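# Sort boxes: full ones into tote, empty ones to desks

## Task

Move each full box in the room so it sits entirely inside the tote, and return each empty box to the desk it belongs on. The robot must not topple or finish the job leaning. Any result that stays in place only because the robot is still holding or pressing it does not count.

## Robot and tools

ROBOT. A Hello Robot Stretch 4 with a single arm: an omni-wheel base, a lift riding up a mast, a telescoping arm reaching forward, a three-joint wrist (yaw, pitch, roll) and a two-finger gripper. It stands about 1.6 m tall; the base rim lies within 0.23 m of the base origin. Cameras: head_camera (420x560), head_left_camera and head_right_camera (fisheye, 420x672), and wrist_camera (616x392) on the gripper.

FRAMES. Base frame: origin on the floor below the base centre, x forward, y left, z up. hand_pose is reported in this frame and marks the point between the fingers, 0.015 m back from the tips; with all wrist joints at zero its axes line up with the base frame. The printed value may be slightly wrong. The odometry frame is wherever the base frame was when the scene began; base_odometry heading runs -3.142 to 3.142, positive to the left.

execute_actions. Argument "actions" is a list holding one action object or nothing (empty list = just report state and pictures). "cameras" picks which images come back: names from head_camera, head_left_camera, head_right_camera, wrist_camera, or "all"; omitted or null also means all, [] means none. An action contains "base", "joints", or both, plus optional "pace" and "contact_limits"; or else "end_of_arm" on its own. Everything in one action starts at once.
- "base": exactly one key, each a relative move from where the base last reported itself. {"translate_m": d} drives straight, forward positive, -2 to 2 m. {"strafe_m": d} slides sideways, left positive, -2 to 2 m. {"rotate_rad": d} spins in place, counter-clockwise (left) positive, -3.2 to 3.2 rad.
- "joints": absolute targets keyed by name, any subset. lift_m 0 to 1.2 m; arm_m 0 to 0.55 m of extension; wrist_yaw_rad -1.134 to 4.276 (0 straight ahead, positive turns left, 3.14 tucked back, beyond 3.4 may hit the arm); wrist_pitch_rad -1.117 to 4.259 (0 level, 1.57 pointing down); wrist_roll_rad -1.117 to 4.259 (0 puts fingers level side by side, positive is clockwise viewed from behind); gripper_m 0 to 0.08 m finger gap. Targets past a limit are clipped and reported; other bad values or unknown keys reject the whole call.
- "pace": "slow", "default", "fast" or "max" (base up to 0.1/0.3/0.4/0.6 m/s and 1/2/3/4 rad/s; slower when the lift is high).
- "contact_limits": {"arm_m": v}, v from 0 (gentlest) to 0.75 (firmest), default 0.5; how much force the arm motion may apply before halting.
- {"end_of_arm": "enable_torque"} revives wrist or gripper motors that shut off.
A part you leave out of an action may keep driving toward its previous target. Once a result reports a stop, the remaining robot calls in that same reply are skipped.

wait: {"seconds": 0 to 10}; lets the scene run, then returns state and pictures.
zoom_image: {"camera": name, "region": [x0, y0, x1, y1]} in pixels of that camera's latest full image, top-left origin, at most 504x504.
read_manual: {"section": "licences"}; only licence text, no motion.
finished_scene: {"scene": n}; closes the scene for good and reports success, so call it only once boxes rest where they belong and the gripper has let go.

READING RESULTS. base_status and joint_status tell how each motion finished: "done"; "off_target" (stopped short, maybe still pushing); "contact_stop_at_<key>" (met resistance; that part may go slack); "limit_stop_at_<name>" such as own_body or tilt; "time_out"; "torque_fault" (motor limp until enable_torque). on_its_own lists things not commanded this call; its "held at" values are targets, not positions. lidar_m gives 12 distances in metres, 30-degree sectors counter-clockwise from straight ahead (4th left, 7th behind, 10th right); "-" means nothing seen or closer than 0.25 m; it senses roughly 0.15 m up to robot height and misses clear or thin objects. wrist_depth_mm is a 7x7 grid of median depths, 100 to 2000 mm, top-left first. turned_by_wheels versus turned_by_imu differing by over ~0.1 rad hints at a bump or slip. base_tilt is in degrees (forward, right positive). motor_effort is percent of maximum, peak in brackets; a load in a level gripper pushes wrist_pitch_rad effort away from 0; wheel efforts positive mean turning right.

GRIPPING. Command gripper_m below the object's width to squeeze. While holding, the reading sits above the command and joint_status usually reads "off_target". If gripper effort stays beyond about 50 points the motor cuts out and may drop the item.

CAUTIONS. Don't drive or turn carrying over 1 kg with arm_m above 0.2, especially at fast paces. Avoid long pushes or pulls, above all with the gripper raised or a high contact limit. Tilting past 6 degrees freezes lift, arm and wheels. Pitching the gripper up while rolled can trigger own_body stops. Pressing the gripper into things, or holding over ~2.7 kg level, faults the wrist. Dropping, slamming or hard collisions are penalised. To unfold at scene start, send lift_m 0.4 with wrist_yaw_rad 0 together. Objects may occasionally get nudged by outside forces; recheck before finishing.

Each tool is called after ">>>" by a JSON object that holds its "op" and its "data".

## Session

>>> {"op": "execute_actions", "data": {"actions": []}}

Scene clock: 0.00 s.
base_odometry: x=+0.000 y=+0.000 heading=+0.000 (m, m, rad; odometry frame)
turned_by_wheels: +0.000 (rad since the last result)
turned_by_imu: +0.000 (rad since the last result)
base_tilt: forward=-0.3 right=+0.1 (deg)
lidar_m: 1.09 1.79 2.12 0.91 0.74 0.72 0.82 0.82 0.81 0.95 0.99 0.97
base_status: not commanded
joint_positions: lift_m=+0.142 arm_m=-0.002 wrist_yaw_rad=+3.090 wrist_pitch_rad=+0.015 wrist_roll_rad=+0.016 gripper_m=+0.040
joint_status: not commanded
motor_effort: lift_m=+22 arm_m=-1 wrist_yaw_rad=-1 wrist_pitch_rad=-8 wrist_roll_rad=-1 gripper_m=+0 wheel_0=+1 wheel_1=-1 wheel_2=+1 (%)
hand_pose: x=-0.0388 y=+0.0983 z=+0.3166 quat_wxyz=(+0.026, -0.007, +0.008, +1.000) (m; base frame)
wrist_depth_mm: 113 134 1118 931 809 707 640 / 107 135 1060 960 809 715 640 / 112 135 286 946 809 715 640 / 133 166 1118 960 831 715 640 / 1464 1430 1138 960 820 723 654 / 1182 1078 161 976 788 715 654 / 878 - 128 820 113 - 647
pictures: head_camera, head_left_camera, head_right_camera, wrist_camera
camera_calibration (this result's frames):
wrist_camera: T_world_to_cam=[[0.0746827, 0.997198, -0.00429985, -0.0973471], [0.0483577, -0.00792838, -0.998799, 0.374121], [-0.996034, 0.0743851, -0.0488143, 0.120962], [0, 0, 0, 1]] pos_world=[0.109661, 0.0910427, 0.379158]
Images, in order (width x height): head_camera 420x560, head_left_camera 420x672, head_right_camera 420x672, wrist_camera 616x392.

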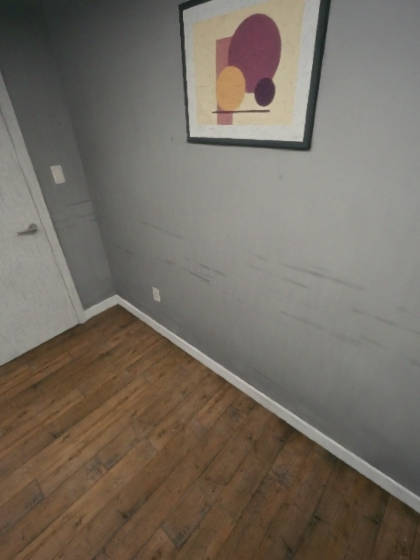

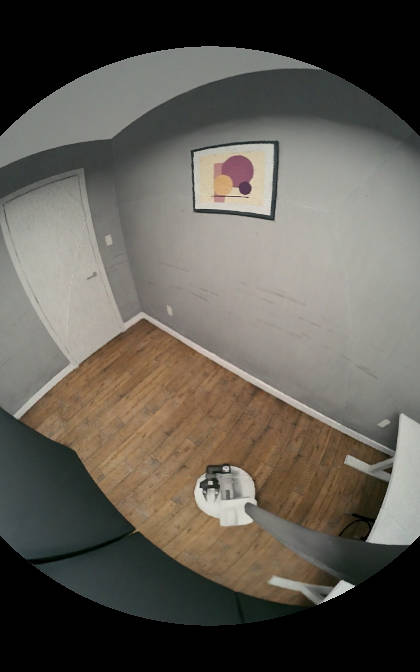

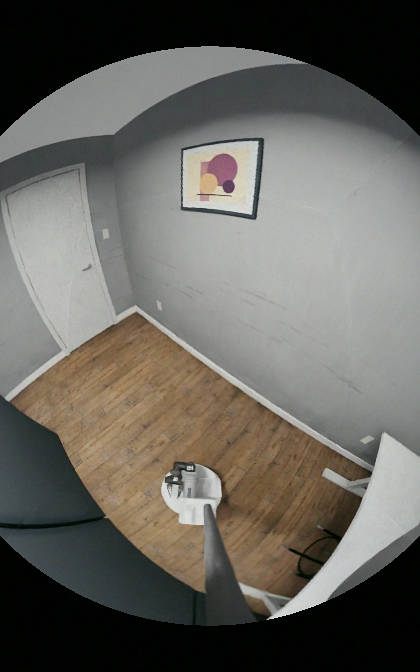

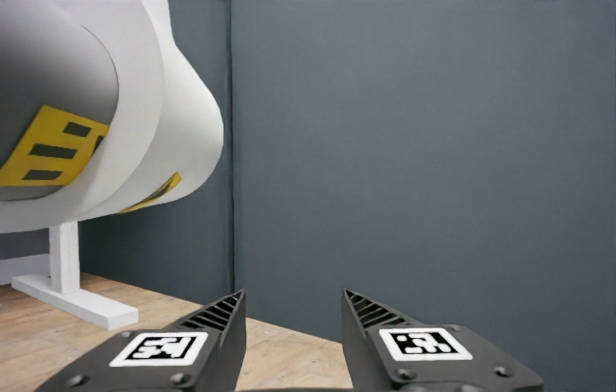

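>>> {"op": "execute_actions", "data": {"actions": [{"base":{"rotate_rad":-2.0}}]}}

Scene clock: 3.00 s.
base_odometry: x=+0.000 y=+0.000 heading=-1.999 (m, m, rad; odometry frame)
turned_by_wheels: -1.999 (rad since the last result)
turned_by_imu: -1.982 (rad since the last result)
base_tilt: forward=-0.3 right=+0.2 (deg)
lidar_m: 0.81 0.97 0.98 0.99 1.14 2.05 2.12 0.85 0.72 0.72 0.85 0.80
base_status: done
joint_positions: lift_m=+0.142 arm_m=-0.002 wrist_yaw_rad=+3.090 wrist_pitch_rad=+0.015 wrist_roll_rad=+0.016 gripper_m=+0.040
joint_status: not commanded
motor_effort: lift_m=+22(22) arm_m=-1(2) wrist_yaw_rad=+0(0) wrist_pitch_rad=-7(6) wrist_roll_rad=-1(0) gripper_m=+1(0) wheel_0=+3(10) wheel_1=+4(13) wheel_2=+2(9) (%)
hand_pose: x=-0.0388 y=+0.0983 z=+0.3166 quat_wxyz=(+0.026, -0.007, +0.008, +1.000) (m; base frame)
wrist_depth_mm: 114 134 - - - - 1921 / 107 134 - - - - 1921 / 112 135 287 - - - 1921 / 133 166 - - - - 1921 / 1025 1366 - - - - 1756 / 1025 1182 161 1182 1078 1160 1160 / 878 - 128 809 113 - 809
pictures: head_camera, head_left_camera, head_right_camera, wrist_camera
camera_calibration (this result's frames):
wrist_camera: T_world_to_cam=[[0.0747726, 0.997191, -0.00429792, -0.0973648], [0.0483571, -0.00793081, -0.998799, 0.374121], [-0.996027, 0.0744749, -0.0488143, 0.120986], [0, 0, 0, 1]] pos_world=[0.109694, 0.091048, 0.379159]
Images, in order (width x height): head_camera 420x560, head_left_camera 420x672, head_right_camera 420x672, wrist_camera 616x392.

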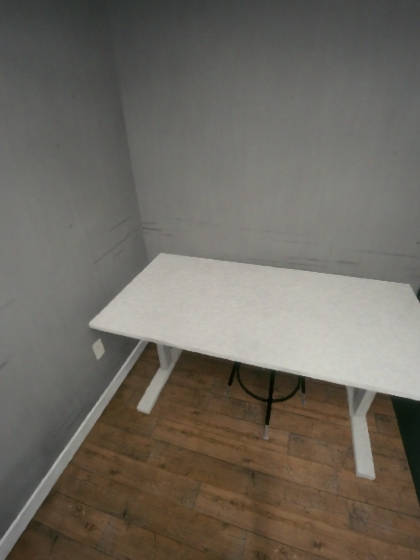

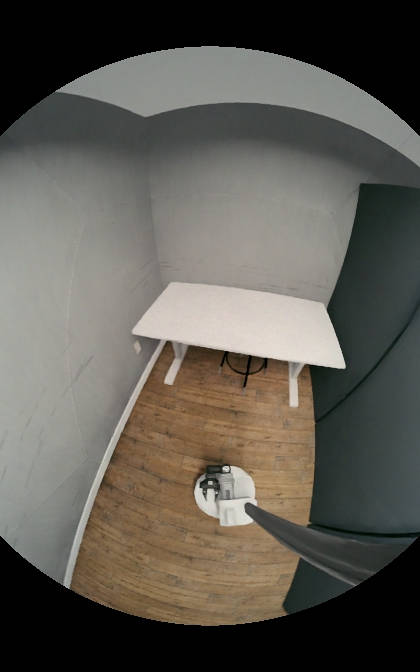

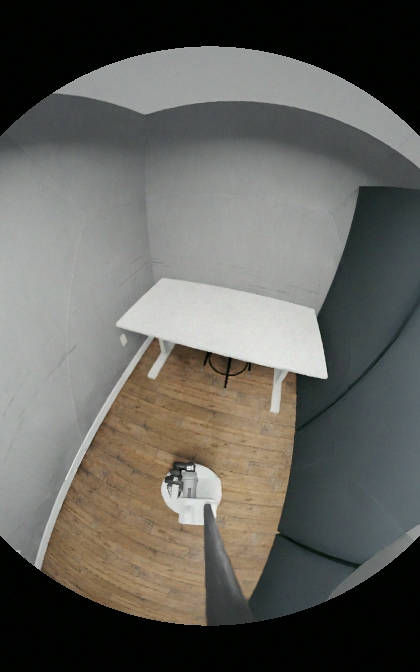

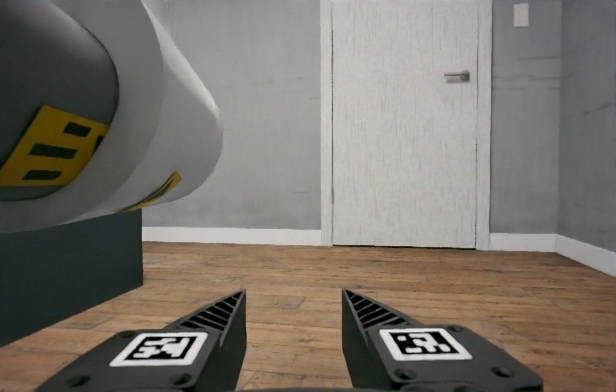

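>>> {"op": "execute_actions", "data": {"actions": [{"base":{"rotate_rad":2.9}}]}}

Scene clock: 6.90 s.
base_odometry: x=+0.000 y=+0.000 heading=+0.899 (m, m, rad; odometry frame)
turned_by_wheels: +2.899 (rad since the last result)
turned_by_imu: +2.874 (rad since the last result)
base_tilt: forward=-0.3 right=+0.2 (deg)
lidar_m: 2.12 1.01 0.74 0.73 0.77 0.84 0.81 0.86 1.02 0.98 1.04 1.48
base_status: done
joint_positions: lift_m=+0.142 arm_m=-0.002 wrist_yaw_rad=+3.090 wrist_pitch_rad=+0.015 wrist_roll_rad=+0.016 gripper_m=+0.040
joint_status: not commanded
motor_effort: lift_m=+22(22) arm_m=-2(2) wrist_yaw_rad=+1(1) wrist_pitch_rad=-7(8) wrist_roll_rad=+0(1) gripper_m=+1(0) wheel_0=-6(12) wheel_1=-6(11) wheel_2=-5(10) (%)
hand_pose: x=-0.0387 y=+0.0983 z=+0.3166 quat_wxyz=(+0.026, -0.007, +0.008, +1.000) (m; base frame)
wrist_depth_mm: 113 134 1708 1756 1756 1182 931 / 107 134 1182 1229 1229 1255 917 / 112 135 286 1808 1756 1336 931 / 133 166 1756 1808 1808 1336 917 / 1537 1756 1756 1808 1808 1336 931 / 1182 1205 161 1182 1078 1118 931 / 866 - 128 820 113 - 809
pictures: head_camera, head_left_camera, head_right_camera, wrist_camera
camera_calibration (this result's frames):
wrist_camera: T_world_to_cam=[[0.0747175, 0.997195, -0.00430057, -0.0973579], [0.0483574, -0.00793079, -0.998799, 0.374119], [-0.996032, 0.0744197, -0.0488143, 0.121031], [0, 0, 0, 1]] pos_world=[0.109734, 0.0910449, 0.379159]
Images, in order (width x height): head_camera 420x560, head_left_camera 420x672, head_right_camera 420x672, wrist_camera 616x392.

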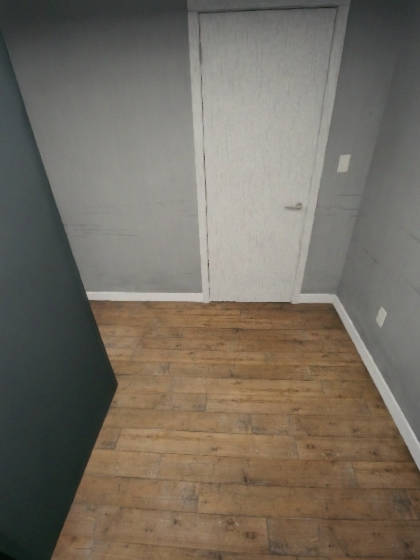

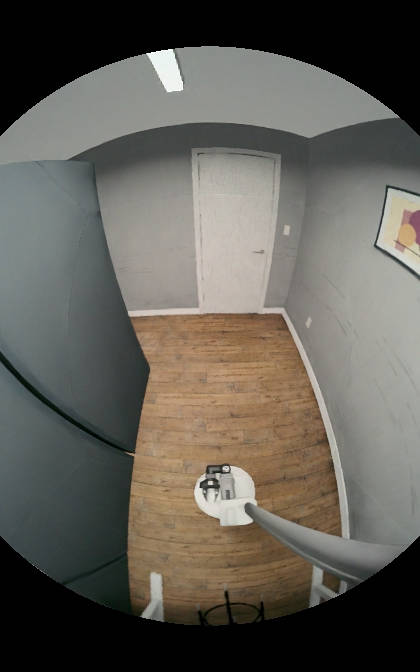

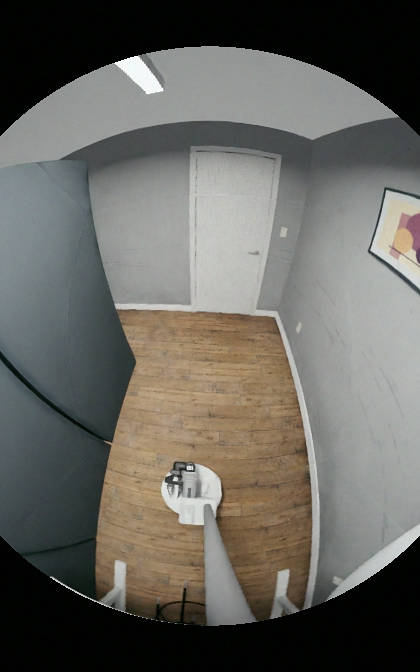

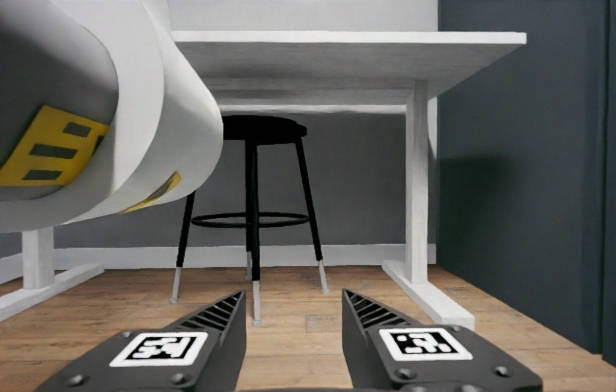

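>>> {"op": "execute_actions", "data": {"actions": [{"base":{"translate_m":1.58},"joints":{"lift_m":0.4,"wrist_yaw_rad":0},"pace":"fast"}], "cameras": []}}

>>> {"op": "execute_actions", "data": {"actions": [{"base":{"rotate_rad":1.57},"joints":{"wrist_pitch_rad":1.57}}]}}

Scene clock: 13.17 s.
base_odometry: x=+0.982 y=+1.237 heading=+0.900 (m, m, rad; odometry frame)
turned_by_wheels: +0.000 (rad since the last result)
turned_by_imu: +0.004 (rad since the last result)
base_tilt: forward=-0.4 right=+0.2 (deg)
lidar_m: 0.53 0.59 0.86 2.64 0.78 0.99 3.22 1.46 1.09 1.04 0.71 0.55
base_status: done
joint_positions: lift_m=+0.400 arm_m=-0.002 wrist_yaw_rad=+0.000 wrist_pitch_rad=+0.015 wrist_roll_rad=+0.016 gripper_m=+0.040
joint_status: all done
motor_effort: lift_m=+24(25) arm_m=-2(2) wrist_yaw_rad=+0(9) wrist_pitch_rad=-8(8) wrist_roll_rad=-1(0) gripper_m=+0(0) wheel_0=+3(11) wheel_1=+4(12) wheel_2=-2(14) (%)
hand_pose: x=+0.3818 y=-0.0874 z=+0.5748 quat_wxyz=(+1.000, +0.008, +0.008, +0.000) (m; base frame)
wrist_depth_mm: 296 306 306 306 303 303 303 / 297 309 306 306 304 304 304 / 298 309 310 309 307 307 304 / 301 312 312 312 309 309 309 / 304 315 314 312 312 312 310 / 306 317 161 315 312 314 312 / 307 - 128 317 113 - 315
pictures: none
No camera images: the call's "cameras" was empty. Leave "cameras" out to get every camera's image.

Scene clock: 15.23 s.
base_odometry: x=+0.982 y=+1.238 heading=+2.468 (m, m, rad; odometry frame)
turned_by_wheels: +1.569 (rad since the last result)
turned_by_imu: +1.555 (rad since the last result)
base_tilt: forward=-0.4 right=+0.1 (deg)
lidar_m: 2.54 0.76 0.99 2.38 1.43 1.08 1.04 0.73 0.55 0.53 0.59 0.84
base_status: done
joint_positions: lift_m=+0.400 arm_m=-0.002 wrist_yaw_rad=+0.000 wrist_pitch_rad=+1.570 wrist_roll_rad=+0.016 gripper_m=+0.040
joint_status: all done
motor_effort: lift_m=+22(23) arm_m=-2(2) wrist_yaw_rad=-1(0) wrist_pitch_rad=+0(7) wrist_roll_rad=+0(1) gripper_m=+1(0) wheel_0=-7(10) wheel_1=-6(11) wheel_2=-5(11) (%)
hand_pose: x=+0.1693 y=-0.0874 z=+0.3654 quat_wxyz=(+0.707, +0.006, +0.707, -0.006) (m; base frame)
wrist_depth_mm: 500 504 508 508 512 521 525 / 504 508 508 517 517 521 525 / 500 508 508 517 521 525 530 / 508 508 512 521 521 525 530 / 508 304 301 320 525 525 535 / 298 300 160 301 332 530 535 / 298 - 128 304 113 - 539
pictures: head_camera, head_left_camera, head_right_camera, wrist_camera
camera_calibration (this result's frames):
wrist_camera: T_world_to_cam=[[-0.00455321, -0.999724, 0.0230514, -0.0986543], [-0.99946, 0.00529999, 0.0324396, 0.213132], [-0.0325529, -0.0228913, -0.999208, 0.520144], [0, 0, 0, 1]] pos_world=[0.2295, -0.0878499, 0.515092]
Images, in order (width x height): head_camera 420x560, head_left_camera 420x672, head_right_camera 420x672, wrist_camera 616x392.

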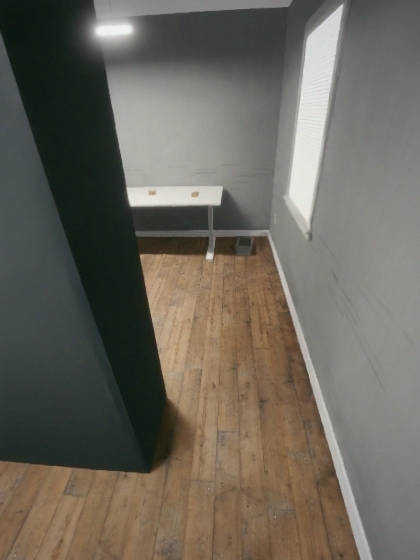

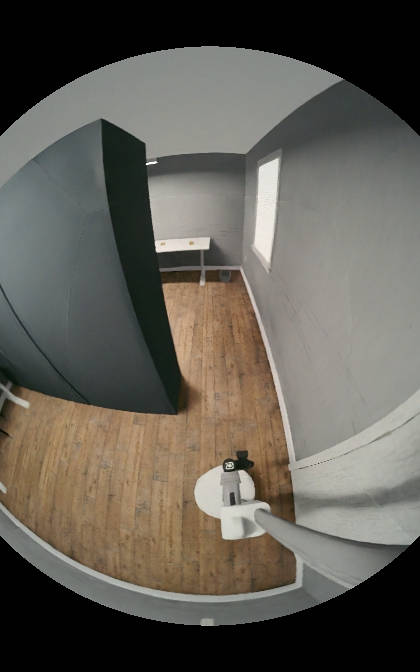

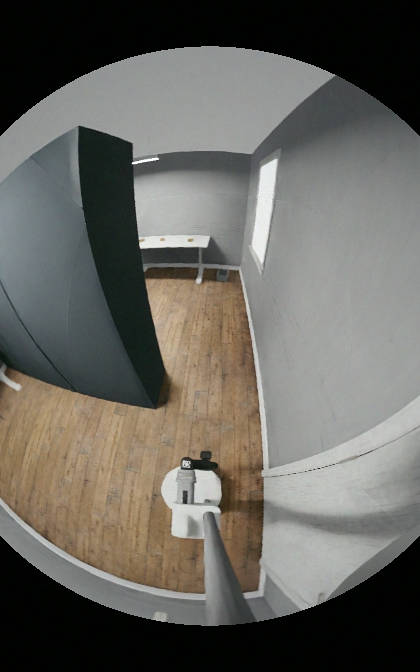

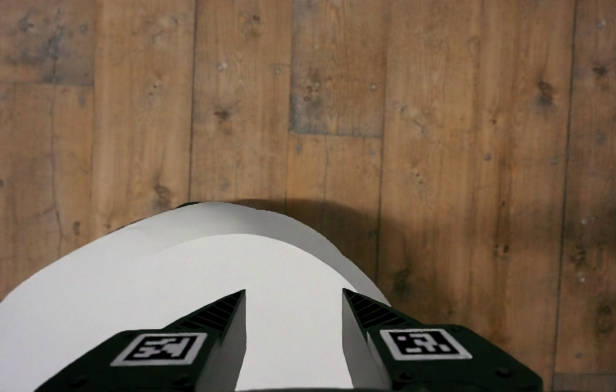

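>>> {"op": "execute_actions", "data": {"actions": [{"base":{"strafe_m":-0.1}}], "cameras": []}}

>>> {"op": "execute_actions", "data": {"actions": [{"base":{"translate_m":1.0},"pace":"fast"}], "cameras": ["head_camera"]}}

Scene clock: 18.00 s.
base_odometry: x=+1.044 y=+1.315 heading=+2.469 (m, m, rad; odometry frame)
turned_by_wheels: +0.000 (rad since the last result)
turned_by_imu: +0.001 (rad since the last result)
base_tilt: forward=-0.3 right=+0.1 (deg)
lidar_m: 2.11 0.80 1.00 2.48 1.44 1.10 1.05 0.61 0.44 0.42 0.45 0.69
base_status: done
joint_positions: lift_m=+0.400 arm_m=-0.002 wrist_yaw_rad=+0.000 wrist_pitch_rad=+1.570 wrist_roll_rad=+0.016 gripper_m=+0.040
joint_status: not commanded
motor_effort: lift_m=+22(22) arm_m=-2(2) wrist_yaw_rad=-1(1) wrist_pitch_rad=+1(1) wrist_roll_rad=+0(1) gripper_m=+0(0) wheel_0=+6(12) wheel_1=-3(14) wheel_2=+0(4) (%)
hand_pose: x=+0.1693 y=-0.0874 z=+0.3654 quat_wxyz=(+0.707, +0.006, +0.707, -0.006) (m; base frame)
wrist_depth_mm: 500 504 508 508 517 517 525 / 504 508 508 512 517 517 525 / 504 508 512 517 521 525 530 / 508 512 512 517 521 525 530 / 508 304 301 320 530 530 530 / 298 298 161 304 330 530 525 / 297 - 128 304 113 - 512
pictures: none
No camera images: the call's "cameras" was empty. Leave "cameras" out to get every camera's image.

Scene clock: 21.77 s.
base_odometry: x=+0.262 y=+1.938 heading=+2.469 (m, m, rad; odometry frame)
turned_by_wheels: +0.001 (rad since the last result)
turned_by_imu: +0.002 (rad since the last result)
base_tilt: forward=-0.2 right=+0.1 (deg)
lidar_m: 1.90 2.03 0.45 0.43 0.47 2.12 1.67 0.72 0.53 0.49 0.54 0.77
base_status: done
joint_positions: lift_m=+0.400 arm_m=-0.002 wrist_yaw_rad=+0.000 wrist_pitch_rad=+1.570 wrist_roll_rad=+0.016 gripper_m=+0.040
joint_status: not commanded
motor_effort: lift_m=+23(23) arm_m=-2(2) wrist_yaw_rad=-1(2) wrist_pitch_rad=+0(1) wrist_roll_rad=-1(1) gripper_m=+0(0) wheel_0=+2(10) wheel_1=+4(13) wheel_2=+0(14) (%)
hand_pose: x=+0.1693 y=-0.0874 z=+0.3654 quat_wxyz=(+0.707, +0.006, +0.707, -0.006) (m; base frame)
wrist_depth_mm: 500 504 508 512 517 517 525 / 500 504 508 512 517 521 525 / 508 508 512 512 517 525 525 / 508 512 508 517 525 530 530 / 508 303 301 320 521 525 530 / 300 298 161 303 330 530 539 / 297 - 128 304 113 - 535
pictures: head_camera
Images, in order (width x height): head_camera 420x560.

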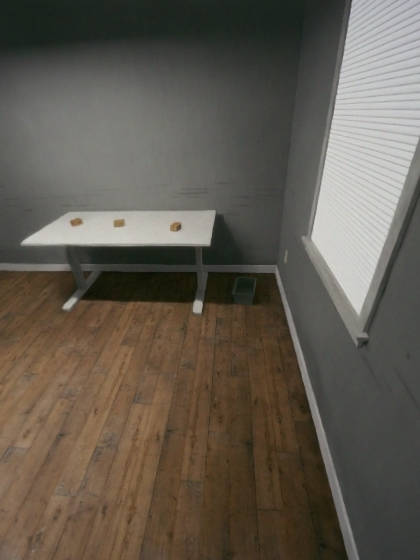

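>>> {"op": "execute_actions", "data": {"actions": [{"base":{"rotate_rad":-0.07}}], "cameras": []}}

>>> {"op": "execute_actions", "data": {"actions": [{"base":{"translate_m":1.35},"pace":"fast"}]}}

Scene clock: 23.73 s.
base_odometry: x=+0.262 y=+1.938 heading=+2.400 (m, m, rad; odometry frame)
turned_by_wheels: -0.069 (rad since the last result)
turned_by_imu: -0.068 (rad since the last result)
base_tilt: forward=-0.3 right=+0.1 (deg)
lidar_m: 1.75 1.98 2.56 0.43 0.46 2.17 2.06 0.76 0.54 0.48 0.53 0.72
base_status: done
joint_positions: lift_m=+0.400 arm_m=-0.002 wrist_yaw_rad=+0.000 wrist_pitch_rad=+1.570 wrist_roll_rad=+0.016 gripper_m=+0.040
joint_status: not commanded
motor_effort: lift_m=+22(23) arm_m=-2(2) wrist_yaw_rad=-1(1) wrist_pitch_rad=+1(0) wrist_roll_rad=+0(0) gripper_m=+0(0) wheel_0=+5(9) wheel_1=+7(8) wheel_2=+4(8) (%)
hand_pose: x=+0.1693 y=-0.0874 z=+0.3654 quat_wxyz=(+0.707, +0.006, +0.707, -0.006) (m; base frame)
wrist_depth_mm: 500 504 508 508 512 521 525 / 504 508 508 512 517 521 525 / 504 508 512 512 521 525 530 / 508 508 512 517 521 525 530 / 508 304 300 320 525 530 530 / 301 298 160 303 330 530 539 / 298 - 128 303 113 - 539
pictures: none
No camera images: the call's "cameras" was empty. Leave "cameras" out to get every camera's image.

Scene clock: 28.40 s.
base_odometry: x=-0.734 y=+2.849 heading=+2.401 (m, m, rad; odometry frame)
turned_by_wheels: +0.001 (rad since the last result)
turned_by_imu: +0.003 (rad since the last result)
base_tilt: forward=-0.3 right=+0.0 (deg)
lidar_m: 0.75 0.57 0.77 2.46 1.78 1.31 2.12 0.68 0.46 0.44 0.45 0.68
base_status: done
joint_positions: lift_m=+0.400 arm_m=-0.002 wrist_yaw_rad=+0.000 wrist_pitch_rad=+1.570 wrist_roll_rad=+0.016 gripper_m=+0.040
joint_status: not commanded
motor_effort: lift_m=+22(22) arm_m=-2(2) wrist_yaw_rad=+0(1) wrist_pitch_rad=+1(0) wrist_roll_rad=+0(0) gripper_m=+0(0) wheel_0=+4(11) wheel_1=+5(11) wheel_2=+1(16) (%)
hand_pose: x=+0.1693 y=-0.0874 z=+0.3654 quat_wxyz=(+0.707, +0.006, +0.707, -0.006) (m; base frame)
wrist_depth_mm: 500 504 512 508 512 521 521 / 504 504 508 517 517 521 525 / 504 508 512 517 525 525 530 / 504 512 512 521 525 525 525 / 508 304 301 322 525 525 530 / 300 300 161 303 330 530 535 / 298 - 128 304 113 - 535
pictures: head_camera, head_left_camera, head_right_camera, wrist_camera
camera_calibration (this result's frames):
wrist_camera: T_world_to_cam=[[-0.00465858, -0.999723, 0.0230519, -0.0986367], [-0.999456, 0.00540753, 0.0325352, 0.213076], [-0.0326508, -0.0228878, -0.999205, 0.520158], [0, 0, 0, 1]] pos_world=[0.229484, -0.0878564, 0.515086]
Images, in order (width x height): head_camera 420x560, head_left_camera 420x672, head_right_camera 420x672, wrist_camera 616x392.

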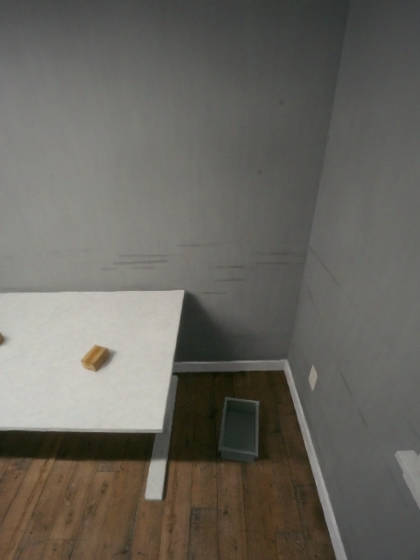

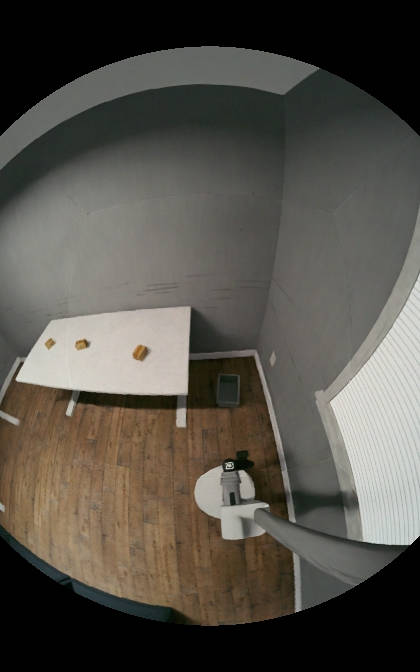

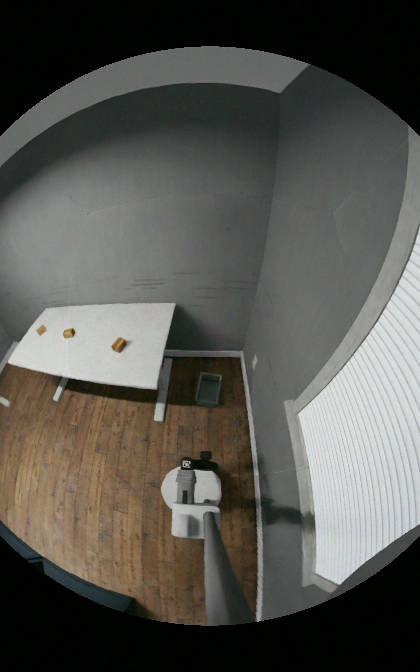

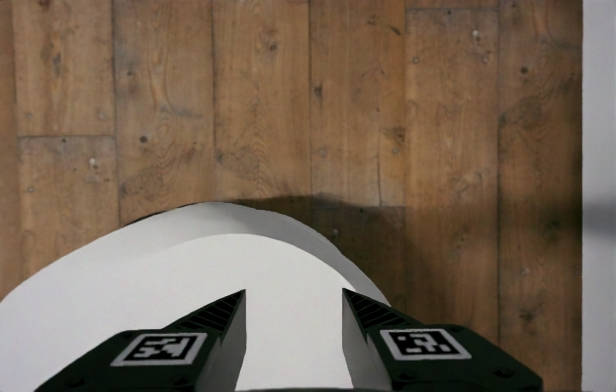

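>>> {"op": "execute_actions", "data": {"actions": [{"base":{"translate_m":0.12},"joints":{"lift_m":0.9,"gripper_m":0.08}}], "cameras": []}}

>>> {"op": "execute_actions", "data": {"actions": [{"base":{"strafe_m":0.53}}], "cameras": ["head_camera"]}}

>>> {"op": "execute_actions", "data": {"actions": [{"joints":{"arm_m":0.4}}], "cameras": ["head_camera","wrist_camera"]}}

Scene clock: 35.10 s.
base_odometry: x=-0.823 y=+2.930 heading=+2.402 (m, m, rad; odometry frame)
turned_by_wheels: +0.001 (rad since the last result)
turned_by_imu: +0.001 (rad since the last result)
base_tilt: forward=-0.3 right=+0.1 (deg)
lidar_m: 0.62 0.46 0.59 1.68 1.97 1.44 1.73 0.66 0.45 0.43 0.45 0.63
base_status: done
joint_positions: lift_m=+0.900 arm_m=-0.002 wrist_yaw_rad=+0.000 wrist_pitch_rad=+1.570 wrist_roll_rad=+0.016 gripper_m=+0.080
joint_status: all done
motor_effort: lift_m=+23(27) arm_m=-2(2) wrist_yaw_rad=-1(1) wrist_pitch_rad=+0(1) wrist_roll_rad=+0(0) gripper_m=+3(1) wheel_0=+5(9) wheel_1=+5(11) wheel_2=-2(12) (%)
hand_pose: x=+0.1693 y=-0.0874 z=+0.8653 quat_wxyz=(+0.707, +0.006, +0.707, -0.006) (m; base frame)
wrist_depth_mm: 991 1008 1008 1008 1025 831 574 / 991 991 1025 1025 1042 831 574 / 1008 1008 1008 1025 1042 831 580 / 1008 1008 1008 1025 1025 842 580 / 1008 1025 809 809 1025 842 585 / 1025 798 798 820 1060 750 574 / - 114 809 809 1060 - -
pictures: none
No camera images: the call's "cameras" was empty. Leave "cameras" out to get every camera's image.

Scene clock: 38.20 s.
base_odometry: x=-1.180 y=+2.539 heading=+2.402 (m, m, rad; odometry frame)
turned_by_wheels: +0.000 (rad since the last result)
turned_by_imu: +0.000 (rad since the last result)
base_tilt: forward=-0.3 right=+0.2 (deg)
lidar_m: 0.40 0.42 0.58 1.92 1.99 1.39 1.34 1.47 1.02 0.96 0.90 0.43
base_status: done
joint_positions: lift_m=+0.900 arm_m=-0.002 wrist_yaw_rad=+0.000 wrist_pitch_rad=+1.570 wrist_roll_rad=+0.016 gripper_m=+0.080
joint_status: not commanded
motor_effort: lift_m=+23(24) arm_m=-2(2) wrist_yaw_rad=+0(0) wrist_pitch_rad=+2(2) wrist_roll_rad=+0(1) gripper_m=+2(2) wheel_0=-5(13) wheel_1=+4(13) wheel_2=+0(1) (%)
hand_pose: x=+0.1693 y=-0.0874 z=+0.8654 quat_wxyz=(+0.707, +0.006, +0.707, -0.006) (m; base frame)
wrist_depth_mm: 991 1008 1008 1025 1025 1025 1025 / 1008 991 1008 1008 1042 1042 1042 / 1008 1008 1025 1025 1025 1025 1042 / 1008 1025 1008 1025 1042 1060 1078 / 1008 1008 809 809 1060 1060 1060 / 1008 798 809 809 1042 1060 1078 / - 114 820 820 1060 - -
pictures: head_camera
Images, in order (width x height): head_camera 420x560.

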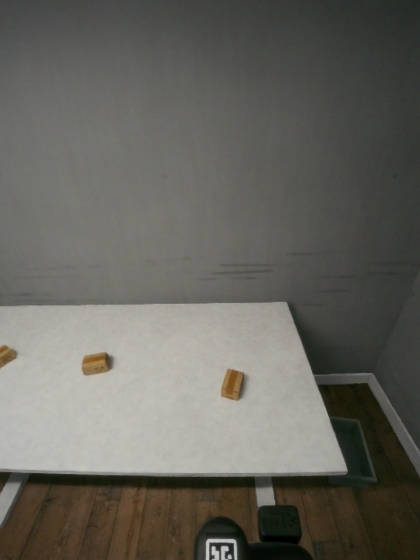

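Scene clock: 40.50 s.
base_odometry: x=-1.180 y=+2.539 heading=+2.402 (m, m, rad; odometry frame)
turned_by_wheels: +0.000 (rad since the last result)
turned_by_imu: +0.000 (rad since the last result)
base_tilt: forward=-0.3 right=+0.2 (deg)
lidar_m: 0.41 0.44 0.58 1.93 1.97 1.43 1.36 1.46 1.03 0.95 0.89 0.43
base_status: not commanded
joint_positions: lift_m=+0.900 arm_m=+0.399 wrist_yaw_rad=+0.000 wrist_pitch_rad=+1.570 wrist_roll_rad=+0.016 gripper_m=+0.080
joint_status: all done
motor_effort: lift_m=+23(23) arm_m=+5(6) wrist_yaw_rad=-1(1) wrist_pitch_rad=+1(2) wrist_roll_rad=+0(0) gripper_m=+2(2) wheel_0=-5(5) wheel_1=+4(4) wheel_2=+0(0) (%)
hand_pose: x=+0.5703 y=-0.0874 z=+0.8654 quat_wxyz=(+0.707, +0.006, +0.707, -0.006) (m; base frame)
wrist_depth_mm: 282 285 238 290 291 294 296 / 285 287 238 291 293 294 296 / 286 287 239 291 294 297 298 / 286 289 290 293 296 298 300 / 287 290 291 294 297 300 301 / 290 290 293 297 297 300 303 / - 114 294 297 298 - -
pictures: head_camera, wrist_camera
camera_calibration (this result's frames):
wrist_camera: T_world_to_cam=[[-0.00444008, -0.999724, 0.0230519, -0.108418], [-0.999457, 0.00518899, 0.0325304, 0.597534], [-0.0326411, -0.022895, -0.999205, 1.03278], [0, 0, 0, 1]] pos_world=[0.63044, -0.0878432, 1.01502]
Images, in order (width x height): head_camera 420x560, wrist_camera 616x392.

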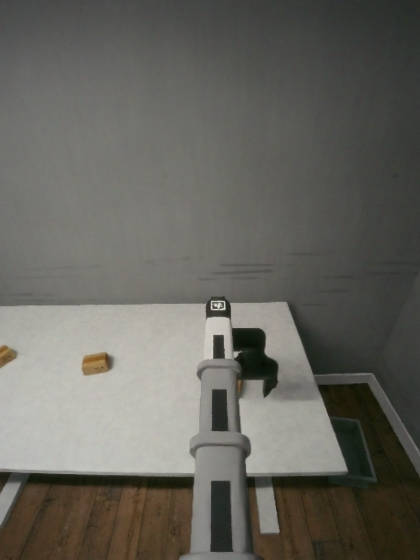

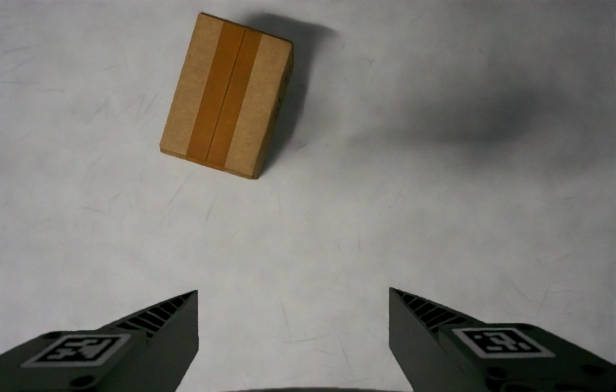

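>>> {"op": "execute_actions", "data": {"actions": [{"base":{"strafe_m":0.038},"joints":{"arm_m":0.536,"wrist_yaw_rad":-0.276,"lift_m":0.845}}], "cameras": ["wrist_camera"]}}

Scene clock: 44.57 s.
base_odometry: x=-1.205 y=+2.511 heading=+2.402 (m, m, rad; odometry frame)
turned_by_wheels: +0.000 (rad since the last result)
turned_by_imu: +0.000 (rad since the last result)
base_tilt: forward=-0.3 right=+0.1 (deg)
lidar_m: 0.41 0.42 0.57 1.87 1.98 1.41 1.36 1.51 1.07 1.02 0.90 0.44
base_status: done
joint_positions: lift_m=+0.845 arm_m=+0.535 wrist_yaw_rad=-0.276 wrist_pitch_rad=+1.570 wrist_roll_rad=+0.016 gripper_m=+0.080
joint_status: all done
motor_effort: lift_m=+19(26) arm_m=+5(5) wrist_yaw_rad=-1(6) wrist_pitch_rad=-1(1) wrist_roll_rad=+0(0) gripper_m=+2(2) wheel_0=-3(12) wheel_1=+4(12) wheel_2=+0(1) (%)
hand_pose: x=+0.6824 y=-0.0841 z=+0.8108 quat_wxyz=(+0.700, +0.103, +0.699, -0.103) (m; base frame)
wrist_depth_mm: 229 231 232 235 237 239 240 / 229 232 234 236 236 239 241 / 230 233 234 236 238 241 243 / 232 235 235 237 239 242 243 / 233 235 236 188 241 243 244 / 234 236 189 189 241 244 246 / - 114 189 190 242 - -
pictures: wrist_camera
camera_calibration (this result's frames):
wrist_camera: T_world_to_cam=[[-0.276698, -0.96068, 0.0230532, 0.0856861], [-0.960209, 0.277349, 0.0328164, 0.707265], [-0.0379198, -0.0130557, -0.999195, 0.986358], [0, 0, 0, 1]] pos_world=[0.740233, -0.100965, 0.960379]
Images, in order (width x height): wrist_camera 616x392.

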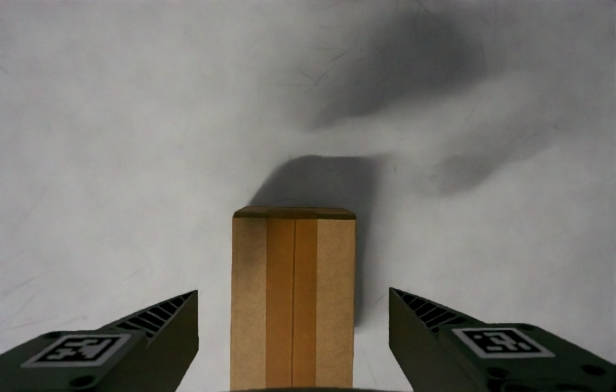

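>>> {"op": "execute_actions", "data": {"actions": [{"joints":{"lift_m":0.785}}], "cameras": ["wrist_camera"]}}

>>> {"op": "execute_actions", "data": {"actions": [{"joints":{"gripper_m":0.04}}], "cameras": []}}

>>> {"op": "execute_actions", "data": {"actions": [{"joints":{"lift_m":0.9,"wrist_pitch_rad":0.0}}], "cameras": ["head_camera"]}}

Scene clock: 47.13 s.
base_odometry: x=-1.205 y=+2.511 heading=+2.402 (m, m, rad; odometry frame)
turned_by_wheels: +0.000 (rad since the last result)
turned_by_imu: +0.000 (rad since the last result)
base_tilt: forward=-0.3 right=+0.2 (deg)
lidar_m: 0.40 0.43 0.57 1.89 1.99 1.42 1.36 1.52 1.05 1.00 0.90 0.43
base_status: not commanded
joint_positions: lift_m=+0.785 arm_m=+0.535 wrist_yaw_rad=-0.276 wrist_pitch_rad=+1.570 wrist_roll_rad=+0.016 gripper_m=+0.080
joint_status: all done
motor_effort: lift_m=+19(16) arm_m=+4(5) wrist_yaw_rad=-2(0) wrist_pitch_rad=-2(1) wrist_roll_rad=-1(0) gripper_m=+2(3) wheel_0=-4(4) wheel_1=+4(4) wheel_2=+0(1) (%)
hand_pose: x=+0.6824 y=-0.0841 z=+0.7508 quat_wxyz=(+0.700, +0.103, +0.699, -0.103) (m; base frame)
wrist_depth_mm: 170 172 174 175 176 178 179 / 172 173 174 176 177 179 180 / 172 174 175 177 178 179 181 / 173 174 176 177 179 181 181 / 174 175 127 128 180 181 182 / 175 175 127 128 130 182 183 / - 114 128 129 130 - -
pictures: wrist_camera
camera_calibration (this result's frames):
wrist_camera: T_world_to_cam=[[-0.276697, -0.960681, 0.0230532, 0.0870691], [-0.960209, 0.277349, 0.0328165, 0.709234], [-0.03792, -0.0130557, -0.999195, 0.926409], [0, 0, 0, 1]] pos_world=[0.740234, -0.100965, 0.900382]
Images, in order (width x height): wrist_camera 616x392.

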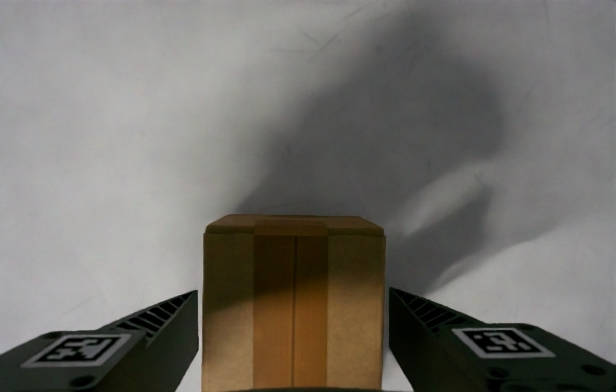

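Scene clock: 48.13 s.
base_odometry: x=-1.205 y=+2.511 heading=+2.402 (m, m, rad; odometry frame)
turned_by_wheels: +0.000 (rad since the last result)
turned_by_imu: +0.000 (rad since the last result)
base_tilt: forward=-0.3 right=+0.1 (deg)
lidar_m: 0.41 0.42 0.59 1.89 1.97 1.38 1.35 1.54 1.07 0.99 0.91 0.43
base_status: not commanded
joint_positions: lift_m=+0.785 arm_m=+0.535 wrist_yaw_rad=-0.276 wrist_pitch_rad=+1.570 wrist_roll_rad=+0.016 gripper_m=+0.059
joint_status: gripper_m off_target (ended at +0.059, target +0.040)
on_its_own: gripper_m is held at +0.054, not at your +0.040, by its contact guard: the fingers met something
motor_effort: lift_m=+19(19) arm_m=+4(5) wrist_yaw_rad=-1(1) wrist_pitch_rad=+1(1) wrist_roll_rad=-1(1) gripper_m=-39(40) wheel_0=-3(3) wheel_1=+4(4) wheel_2=+0(0) (%)
hand_pose: x=+0.6824 y=-0.0841 z=+0.7508 quat_wxyz=(+0.700, +0.103, +0.699, -0.103) (m; base frame)
wrist_depth_mm: 171 172 173 175 176 177 179 / 172 173 174 176 177 178 180 / 172 174 175 177 178 179 180 / 173 174 176 177 179 181 181 / 174 175 127 128 180 181 182 / 175 176 128 128 129 182 183 / 175 - 128 129 129 - -
pictures: none
No camera images: the call's "cameras" was empty. Leave "cameras" out to get every camera's image.

Scene clock: 49.67 s.
base_odometry: x=-1.205 y=+2.511 heading=+2.402 (m, m, rad; odometry frame)
turned_by_wheels: +0.000 (rad since the last result)
turned_by_imu: +0.000 (rad since the last result)
base_tilt: forward=-0.3 right=+0.1 (deg)
lidar_m: 0.40 0.43 0.59 1.89 1.98 1.43 1.35 1.53 1.06 1.00 0.92 0.41
base_status: not commanded
joint_positions: lift_m=+0.900 arm_m=+0.535 wrist_yaw_rad=-0.276 wrist_pitch_rad=+0.005 wrist_roll_rad=+0.016 gripper_m=+0.059
joint_status: all done
on_its_own: gripper_m is held at +0.054, not at your +0.040, by its contact guard: the fingers met something
motor_effort: lift_m=+25(26) arm_m=+4(5) wrist_yaw_rad=+0(0) wrist_pitch_rad=-16(17) wrist_roll_rad=+0(1) gripper_m=-38(38) wheel_0=-3(3) wheel_1=+4(4) wheel_2=+0(0) (%)
hand_pose: x=+0.8869 y=-0.1421 z=+1.0768 quat_wxyz=(+0.990, +0.008, +0.002, -0.138) (m; base frame)
wrist_depth_mm: 399 427 455 488 530 580 627 / 402 427 462 492 530 585 634 / 404 430 462 496 539 585 647 / 407 436 459 492 539 585 647 / 407 436 127 128 539 591 647 / 410 433 128 128 129 591 654 / 402 - 128 129 130 - 661
pictures: head_camera
Images, in order (width x height): head_camera 420x560.

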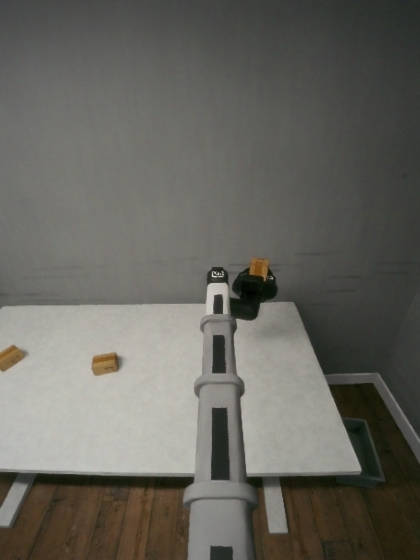

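>>> {"op": "execute_actions", "data": {"actions": [{"joints":{"arm_m":0.0,"wrist_pitch_rad":1.57,"wrist_yaw_rad":1.57}}], "cameras": []}}

>>> {"op": "execute_actions", "data": {"actions": [{"base":{"strafe_m":-0.68},"joints":{"lift_m":0.4}}], "cameras": []}}

>>> {"op": "execute_actions", "data": {"actions": [{"joints":{"arm_m":0.45}}], "cameras": ["head_camera","wrist_camera"]}}

Scene clock: 53.87 s.
base_odometry: x=-1.205 y=+2.511 heading=+2.402 (m, m, rad; odometry frame)
turned_by_wheels: +0.000 (rad since the last result)
turned_by_imu: +0.000 (rad since the last result)
base_tilt: forward=-0.3 right=+0.1 (deg)
lidar_m: 0.42 0.43 0.59 1.89 1.97 1.42 1.34 1.54 1.08 1.00 0.90 0.44
base_status: not commanded
joint_positions: lift_m=+0.900 arm_m=+0.001 wrist_yaw_rad=+1.570 wrist_pitch_rad=+1.570 wrist_roll_rad=+0.016 gripper_m=+0.059
joint_status: all done
on_its_own: gripper_m is held at +0.054, not at your +0.040, by its contact guard: the fingers met something
motor_effort: lift_m=+25(25) arm_m=-5(4) wrist_yaw_rad=+0(6) wrist_pitch_rad=+2(10) wrist_roll_rad=+0(1) gripper_m=-38(38) wheel_0=-3(3) wheel_1=+4(4) wheel_2=+0(0) (%)
hand_pose: x=+0.2592 y=+0.0001 z=+0.8652 quat_wxyz=(+0.505, -0.495, +0.504, +0.496) (m; base frame)
wrist_depth_mm: 991 991 1025 1008 1025 1025 296 / 1008 1008 1008 1025 1042 1042 298 / 1008 798 820 1042 1042 1042 300 / 1008 788 798 1025 1042 1025 300 / 1008 798 127 128 1042 1042 301 / 544 809 128 128 129 314 301 / 1008 - 128 129 129 - 303
pictures: none
No camera images: the call's "cameras" was empty. Leave "cameras" out to get every camera's image.

Scene clock: 57.47 s.
base_odometry: x=-0.747 y=+3.013 heading=+2.402 (m, m, rad; odometry frame)
turned_by_wheels: +0.000 (rad since the last result)
turned_by_imu: +0.001 (rad since the last result)
base_tilt: forward=-0.3 right=+0.2 (deg)
lidar_m: 0.60 0.49 0.59 1.65 1.98 1.47 1.61 0.49 0.35 0.31 0.33 0.53
base_status: done
joint_positions: lift_m=+0.400 arm_m=+0.001 wrist_yaw_rad=+1.570 wrist_pitch_rad=+1.570 wrist_roll_rad=+0.016 gripper_m=+0.059
joint_status: all done
on_its_own: gripper_m is held at +0.054, not at your +0.040, by its contact guard: the fingers met something
motor_effort: lift_m=+20(24) arm_m=-4(5) wrist_yaw_rad=+0(0) wrist_pitch_rad=+0(0) wrist_roll_rad=-1(0) gripper_m=-38(37) wheel_0=+4(13) wheel_1=-3(15) wheel_2=+0(0) (%)
hand_pose: x=+0.2591 y=+0.0001 z=+0.3657 quat_wxyz=(+0.504, -0.496, +0.504, +0.496) (m; base frame)
wrist_depth_mm: 293 504 508 512 512 517 521 / 291 307 508 512 521 521 525 / 293 296 512 517 517 525 521 / 294 297 325 521 521 525 525 / 296 298 127 128 521 530 530 / 297 298 127 128 129 525 530 / 297 - 128 129 129 - 535
pictures: none
No camera images: the call's "cameras" was empty. Leave "cameras" out to get every camera's image.

Scene clock: 59.87 s.
base_odometry: x=-0.747 y=+3.013 heading=+2.402 (m, m, rad; odometry frame)
turned_by_wheels: +0.000 (rad since the last result)
turned_by_imu: +0.000 (rad since the last result)
base_tilt: forward=-0.3 right=+0.1 (deg)
lidar_m: 0.61 0.52 0.60 1.65 1.97 1.47 1.60 0.50 0.34 0.32 0.35 0.54
base_status: not commanded
joint_positions: lift_m=+0.400 arm_m=+0.449 wrist_yaw_rad=+1.570 wrist_pitch_rad=+1.570 wrist_roll_rad=+0.016 gripper_m=+0.059
joint_status: all done
on_its_own: gripper_m is held at +0.054, not at your +0.040, by its contact guard: the fingers met something
motor_effort: lift_m=+20(20) arm_m=+5(4) wrist_yaw_rad=-1(1) wrist_pitch_rad=+1(1) wrist_roll_rad=+0(1) gripper_m=-38(38) wheel_0=+4(5) wheel_1=-3(2) wheel_2=+0(0) (%)
hand_pose: x=+0.7075 y=+0.0001 z=+0.3657 quat_wxyz=(+0.504, -0.496, +0.504, +0.496) (m; base frame)
wrist_depth_mm: 500 500 508 508 512 517 517 / 500 504 508 512 512 521 521 / 504 508 508 508 512 517 521 / 504 508 512 512 517 445 521 / 508 512 127 128 517 466 525 / 508 512 127 128 129 449 535 / 508 - 128 129 129 - 530
pictures: head_camera, wrist_camera
camera_calibration (this result's frames):
wrist_camera: T_world_to_cam=[[0.999719, -0.00549075, 0.0230523, -0.719346], [-0.00624159, -0.999448, 0.0326267, 0.0478547], [0.0228604, -0.0327614, -0.999202, 0.500673], [0, 0, 0, 1]] pos_world=[0.707997, 0.0602813, 0.515295]
Images, in order (width x height): head_camera 420x560, wrist_camera 616x392.

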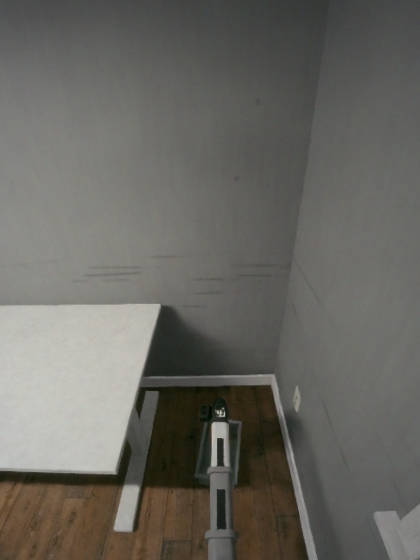

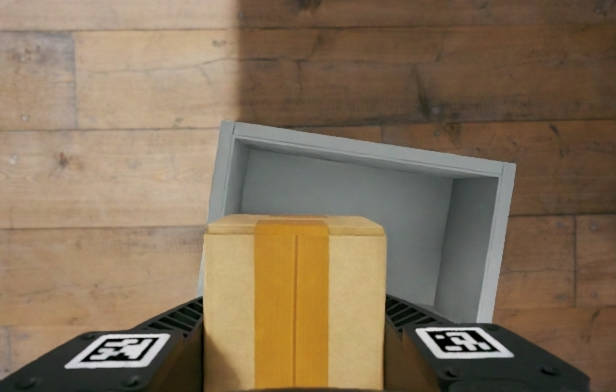

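>>> {"op": "execute_actions", "data": {"actions": [{"base":{"translate_m":0.08},"joints":{"arm_m":0.505,"wrist_yaw_rad":1.427,"lift_m":0.27}}], "cameras": ["wrist_camera"]}}

Scene clock: 63.20 s.
base_odometry: x=-0.806 y=+3.066 heading=+2.403 (m, m, rad; odometry frame)
turned_by_wheels: +0.001 (rad since the last result)
turned_by_imu: +0.001 (rad since the last result)
base_tilt: forward=-0.3 right=+0.1 (deg)
lidar_m: 0.54 0.44 0.48 1.33 2.05 1.54 1.61 0.46 0.35 0.31 0.34 0.54
base_status: done
joint_positions: lift_m=+0.270 arm_m=+0.504 wrist_yaw_rad=+1.427 wrist_pitch_rad=+1.570 wrist_roll_rad=+0.016 gripper_m=+0.059
joint_status: all done
on_its_own: gripper_m is held at +0.054, not at your +0.040, by its contact guard: the fingers met something
motor_effort: lift_m=+19(20) arm_m=+4(5) wrist_yaw_rad=-1(5) wrist_pitch_rad=-1(0) wrist_roll_rad=+0(0) gripper_m=-38(38) wheel_0=+5(10) wheel_1=+6(10) wheel_2=-3(11) (%)
hand_pose: x=+0.7616 y=-0.0124 z=+0.2357 quat_wxyz=(+0.538, -0.458, +0.538, +0.459) (m; base frame)
wrist_depth_mm: 370 373 375 377 379 382 384 / 373 375 377 377 382 384 387 / 258 258 258 260 382 387 389 / 329 375 375 379 373 387 389 / 329 377 127 128 264 389 392 / 329 377 127 128 129 392 394 / 297 - 128 129 129 - 394
pictures: wrist_camera
camera_calibration (this result's frames):
wrist_camera: T_world_to_cam=[[0.988757, -0.147744, 0.0230533, -0.763955], [-0.148453, -0.988374, 0.0328514, 0.148346], [0.0179317, -0.0359044, -0.999194, 0.372851], [0, 0, 0, 1]] pos_world=[0.770703, 0.0471388, 0.385289]
Images, in order (width x height): wrist_camera 616x392.

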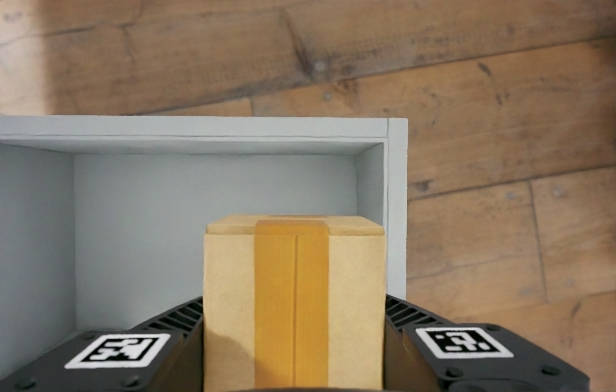

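>>> {"op": "execute_actions", "data": {"actions": [{"joints":{"lift_m":0.14}}], "cameras": []}}

>>> {"op": "execute_actions", "data": {"actions": [{"joints":{"lift_m":0.076},"pace":"slow"}], "cameras": ["wrist_camera"]}}

Scene clock: 66.60 s.
base_odometry: x=-0.806 y=+3.066 heading=+2.403 (m, m, rad; odometry frame)
turned_by_wheels: +0.000 (rad since the last result)
turned_by_imu: +0.000 (rad since the last result)
base_tilt: forward=-0.3 right=+0.1 (deg)
lidar_m: 0.54 0.46 0.48 1.34 2.05 1.52 1.60 0.48 0.36 0.32 0.31 0.53
base_status: not commanded
joint_positions: lift_m=+0.140 arm_m=+0.504 wrist_yaw_rad=+1.427 wrist_pitch_rad=+1.570 wrist_roll_rad=+0.016 gripper_m=+0.059
joint_status: all done
on_its_own: gripper_m is held at +0.054, not at your +0.040, by its contact guard: the fingers met something
motor_effort: lift_m=+20(17) arm_m=+5(5) wrist_yaw_rad=-1(1) wrist_pitch_rad=+1(0) wrist_roll_rad=-1(0) gripper_m=-38(39) wheel_0=+5(5) wheel_1=+6(6) wheel_2=-2(3) (%)
hand_pose: x=+0.7617 y=-0.0124 z=+0.1057 quat_wxyz=(+0.538, -0.458, +0.538, +0.459) (m; base frame)
wrist_depth_mm: 242 246 247 247 250 252 253 / 127 128 129 129 130 131 254 / 243 245 245 247 202 132 254 / 244 245 247 248 230 132 256 / 244 247 127 128 167 133 257 / 245 247 128 128 129 133 258 / 246 - 128 129 129 - 259
pictures: none
No camera images: the call's "cameras" was empty. Leave "cameras" out to get every camera's image.

Scene clock: 68.00 s.
base_odometry: x=-0.806 y=+3.066 heading=+2.403 (m, m, rad; odometry frame)
turned_by_wheels: +0.000 (rad since the last result)
turned_by_imu: +0.000 (rad since the last result)
base_tilt: forward=-0.3 right=+0.1 (deg)
lidar_m: 0.57 0.47 0.50 1.32 2.06 1.55 1.57 0.49 0.35 0.31 0.35 0.52
base_status: not commanded
joint_positions: lift_m=+0.076 arm_m=+0.504 wrist_yaw_rad=+1.427 wrist_pitch_rad=+1.570 wrist_roll_rad=+0.016 gripper_m=+0.059
joint_status: all done
on_its_own: gripper_m is held at +0.054, not at your +0.040, by its contact guard: the fingers met something
motor_effort: lift_m=+17(18) arm_m=+4(5) wrist_yaw_rad=+0(1) wrist_pitch_rad=-3(0) wrist_roll_rad=+0(1) gripper_m=-38(38) wheel_0=+5(5) wheel_1=+6(6) wheel_2=-3(2) (%)
hand_pose: x=+0.7617 y=-0.0124 z=+0.0418 quat_wxyz=(+0.538, -0.458, +0.538, +0.459) (m; base frame)
wrist_depth_mm: - - - - - - - / 120 120 120 120 120 113 - / 181 182 182 185 186 127 - / 181 183 184 185 187 127 - / 182 184 127 128 174 127 - / 183 184 127 128 129 119 - / 183 - 128 129 129 - -
pictures: wrist_camera
camera_calibration (this result's frames):
wrist_camera: T_world_to_cam=[[0.988745, -0.147821, 0.0230533, -0.759483], [-0.148529, -0.988362, 0.0328516, 0.154766], [0.0179289, -0.035906, -0.999194, 0.179193], [0, 0, 0, 1]] pos_world=[0.77071, 0.0471316, 0.191473]
Images, in order (width x height): wrist_camera 616x392.

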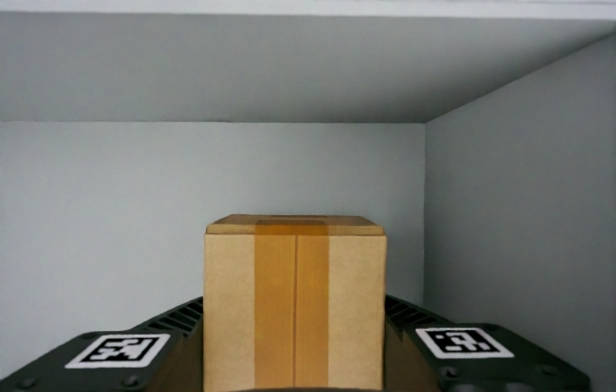

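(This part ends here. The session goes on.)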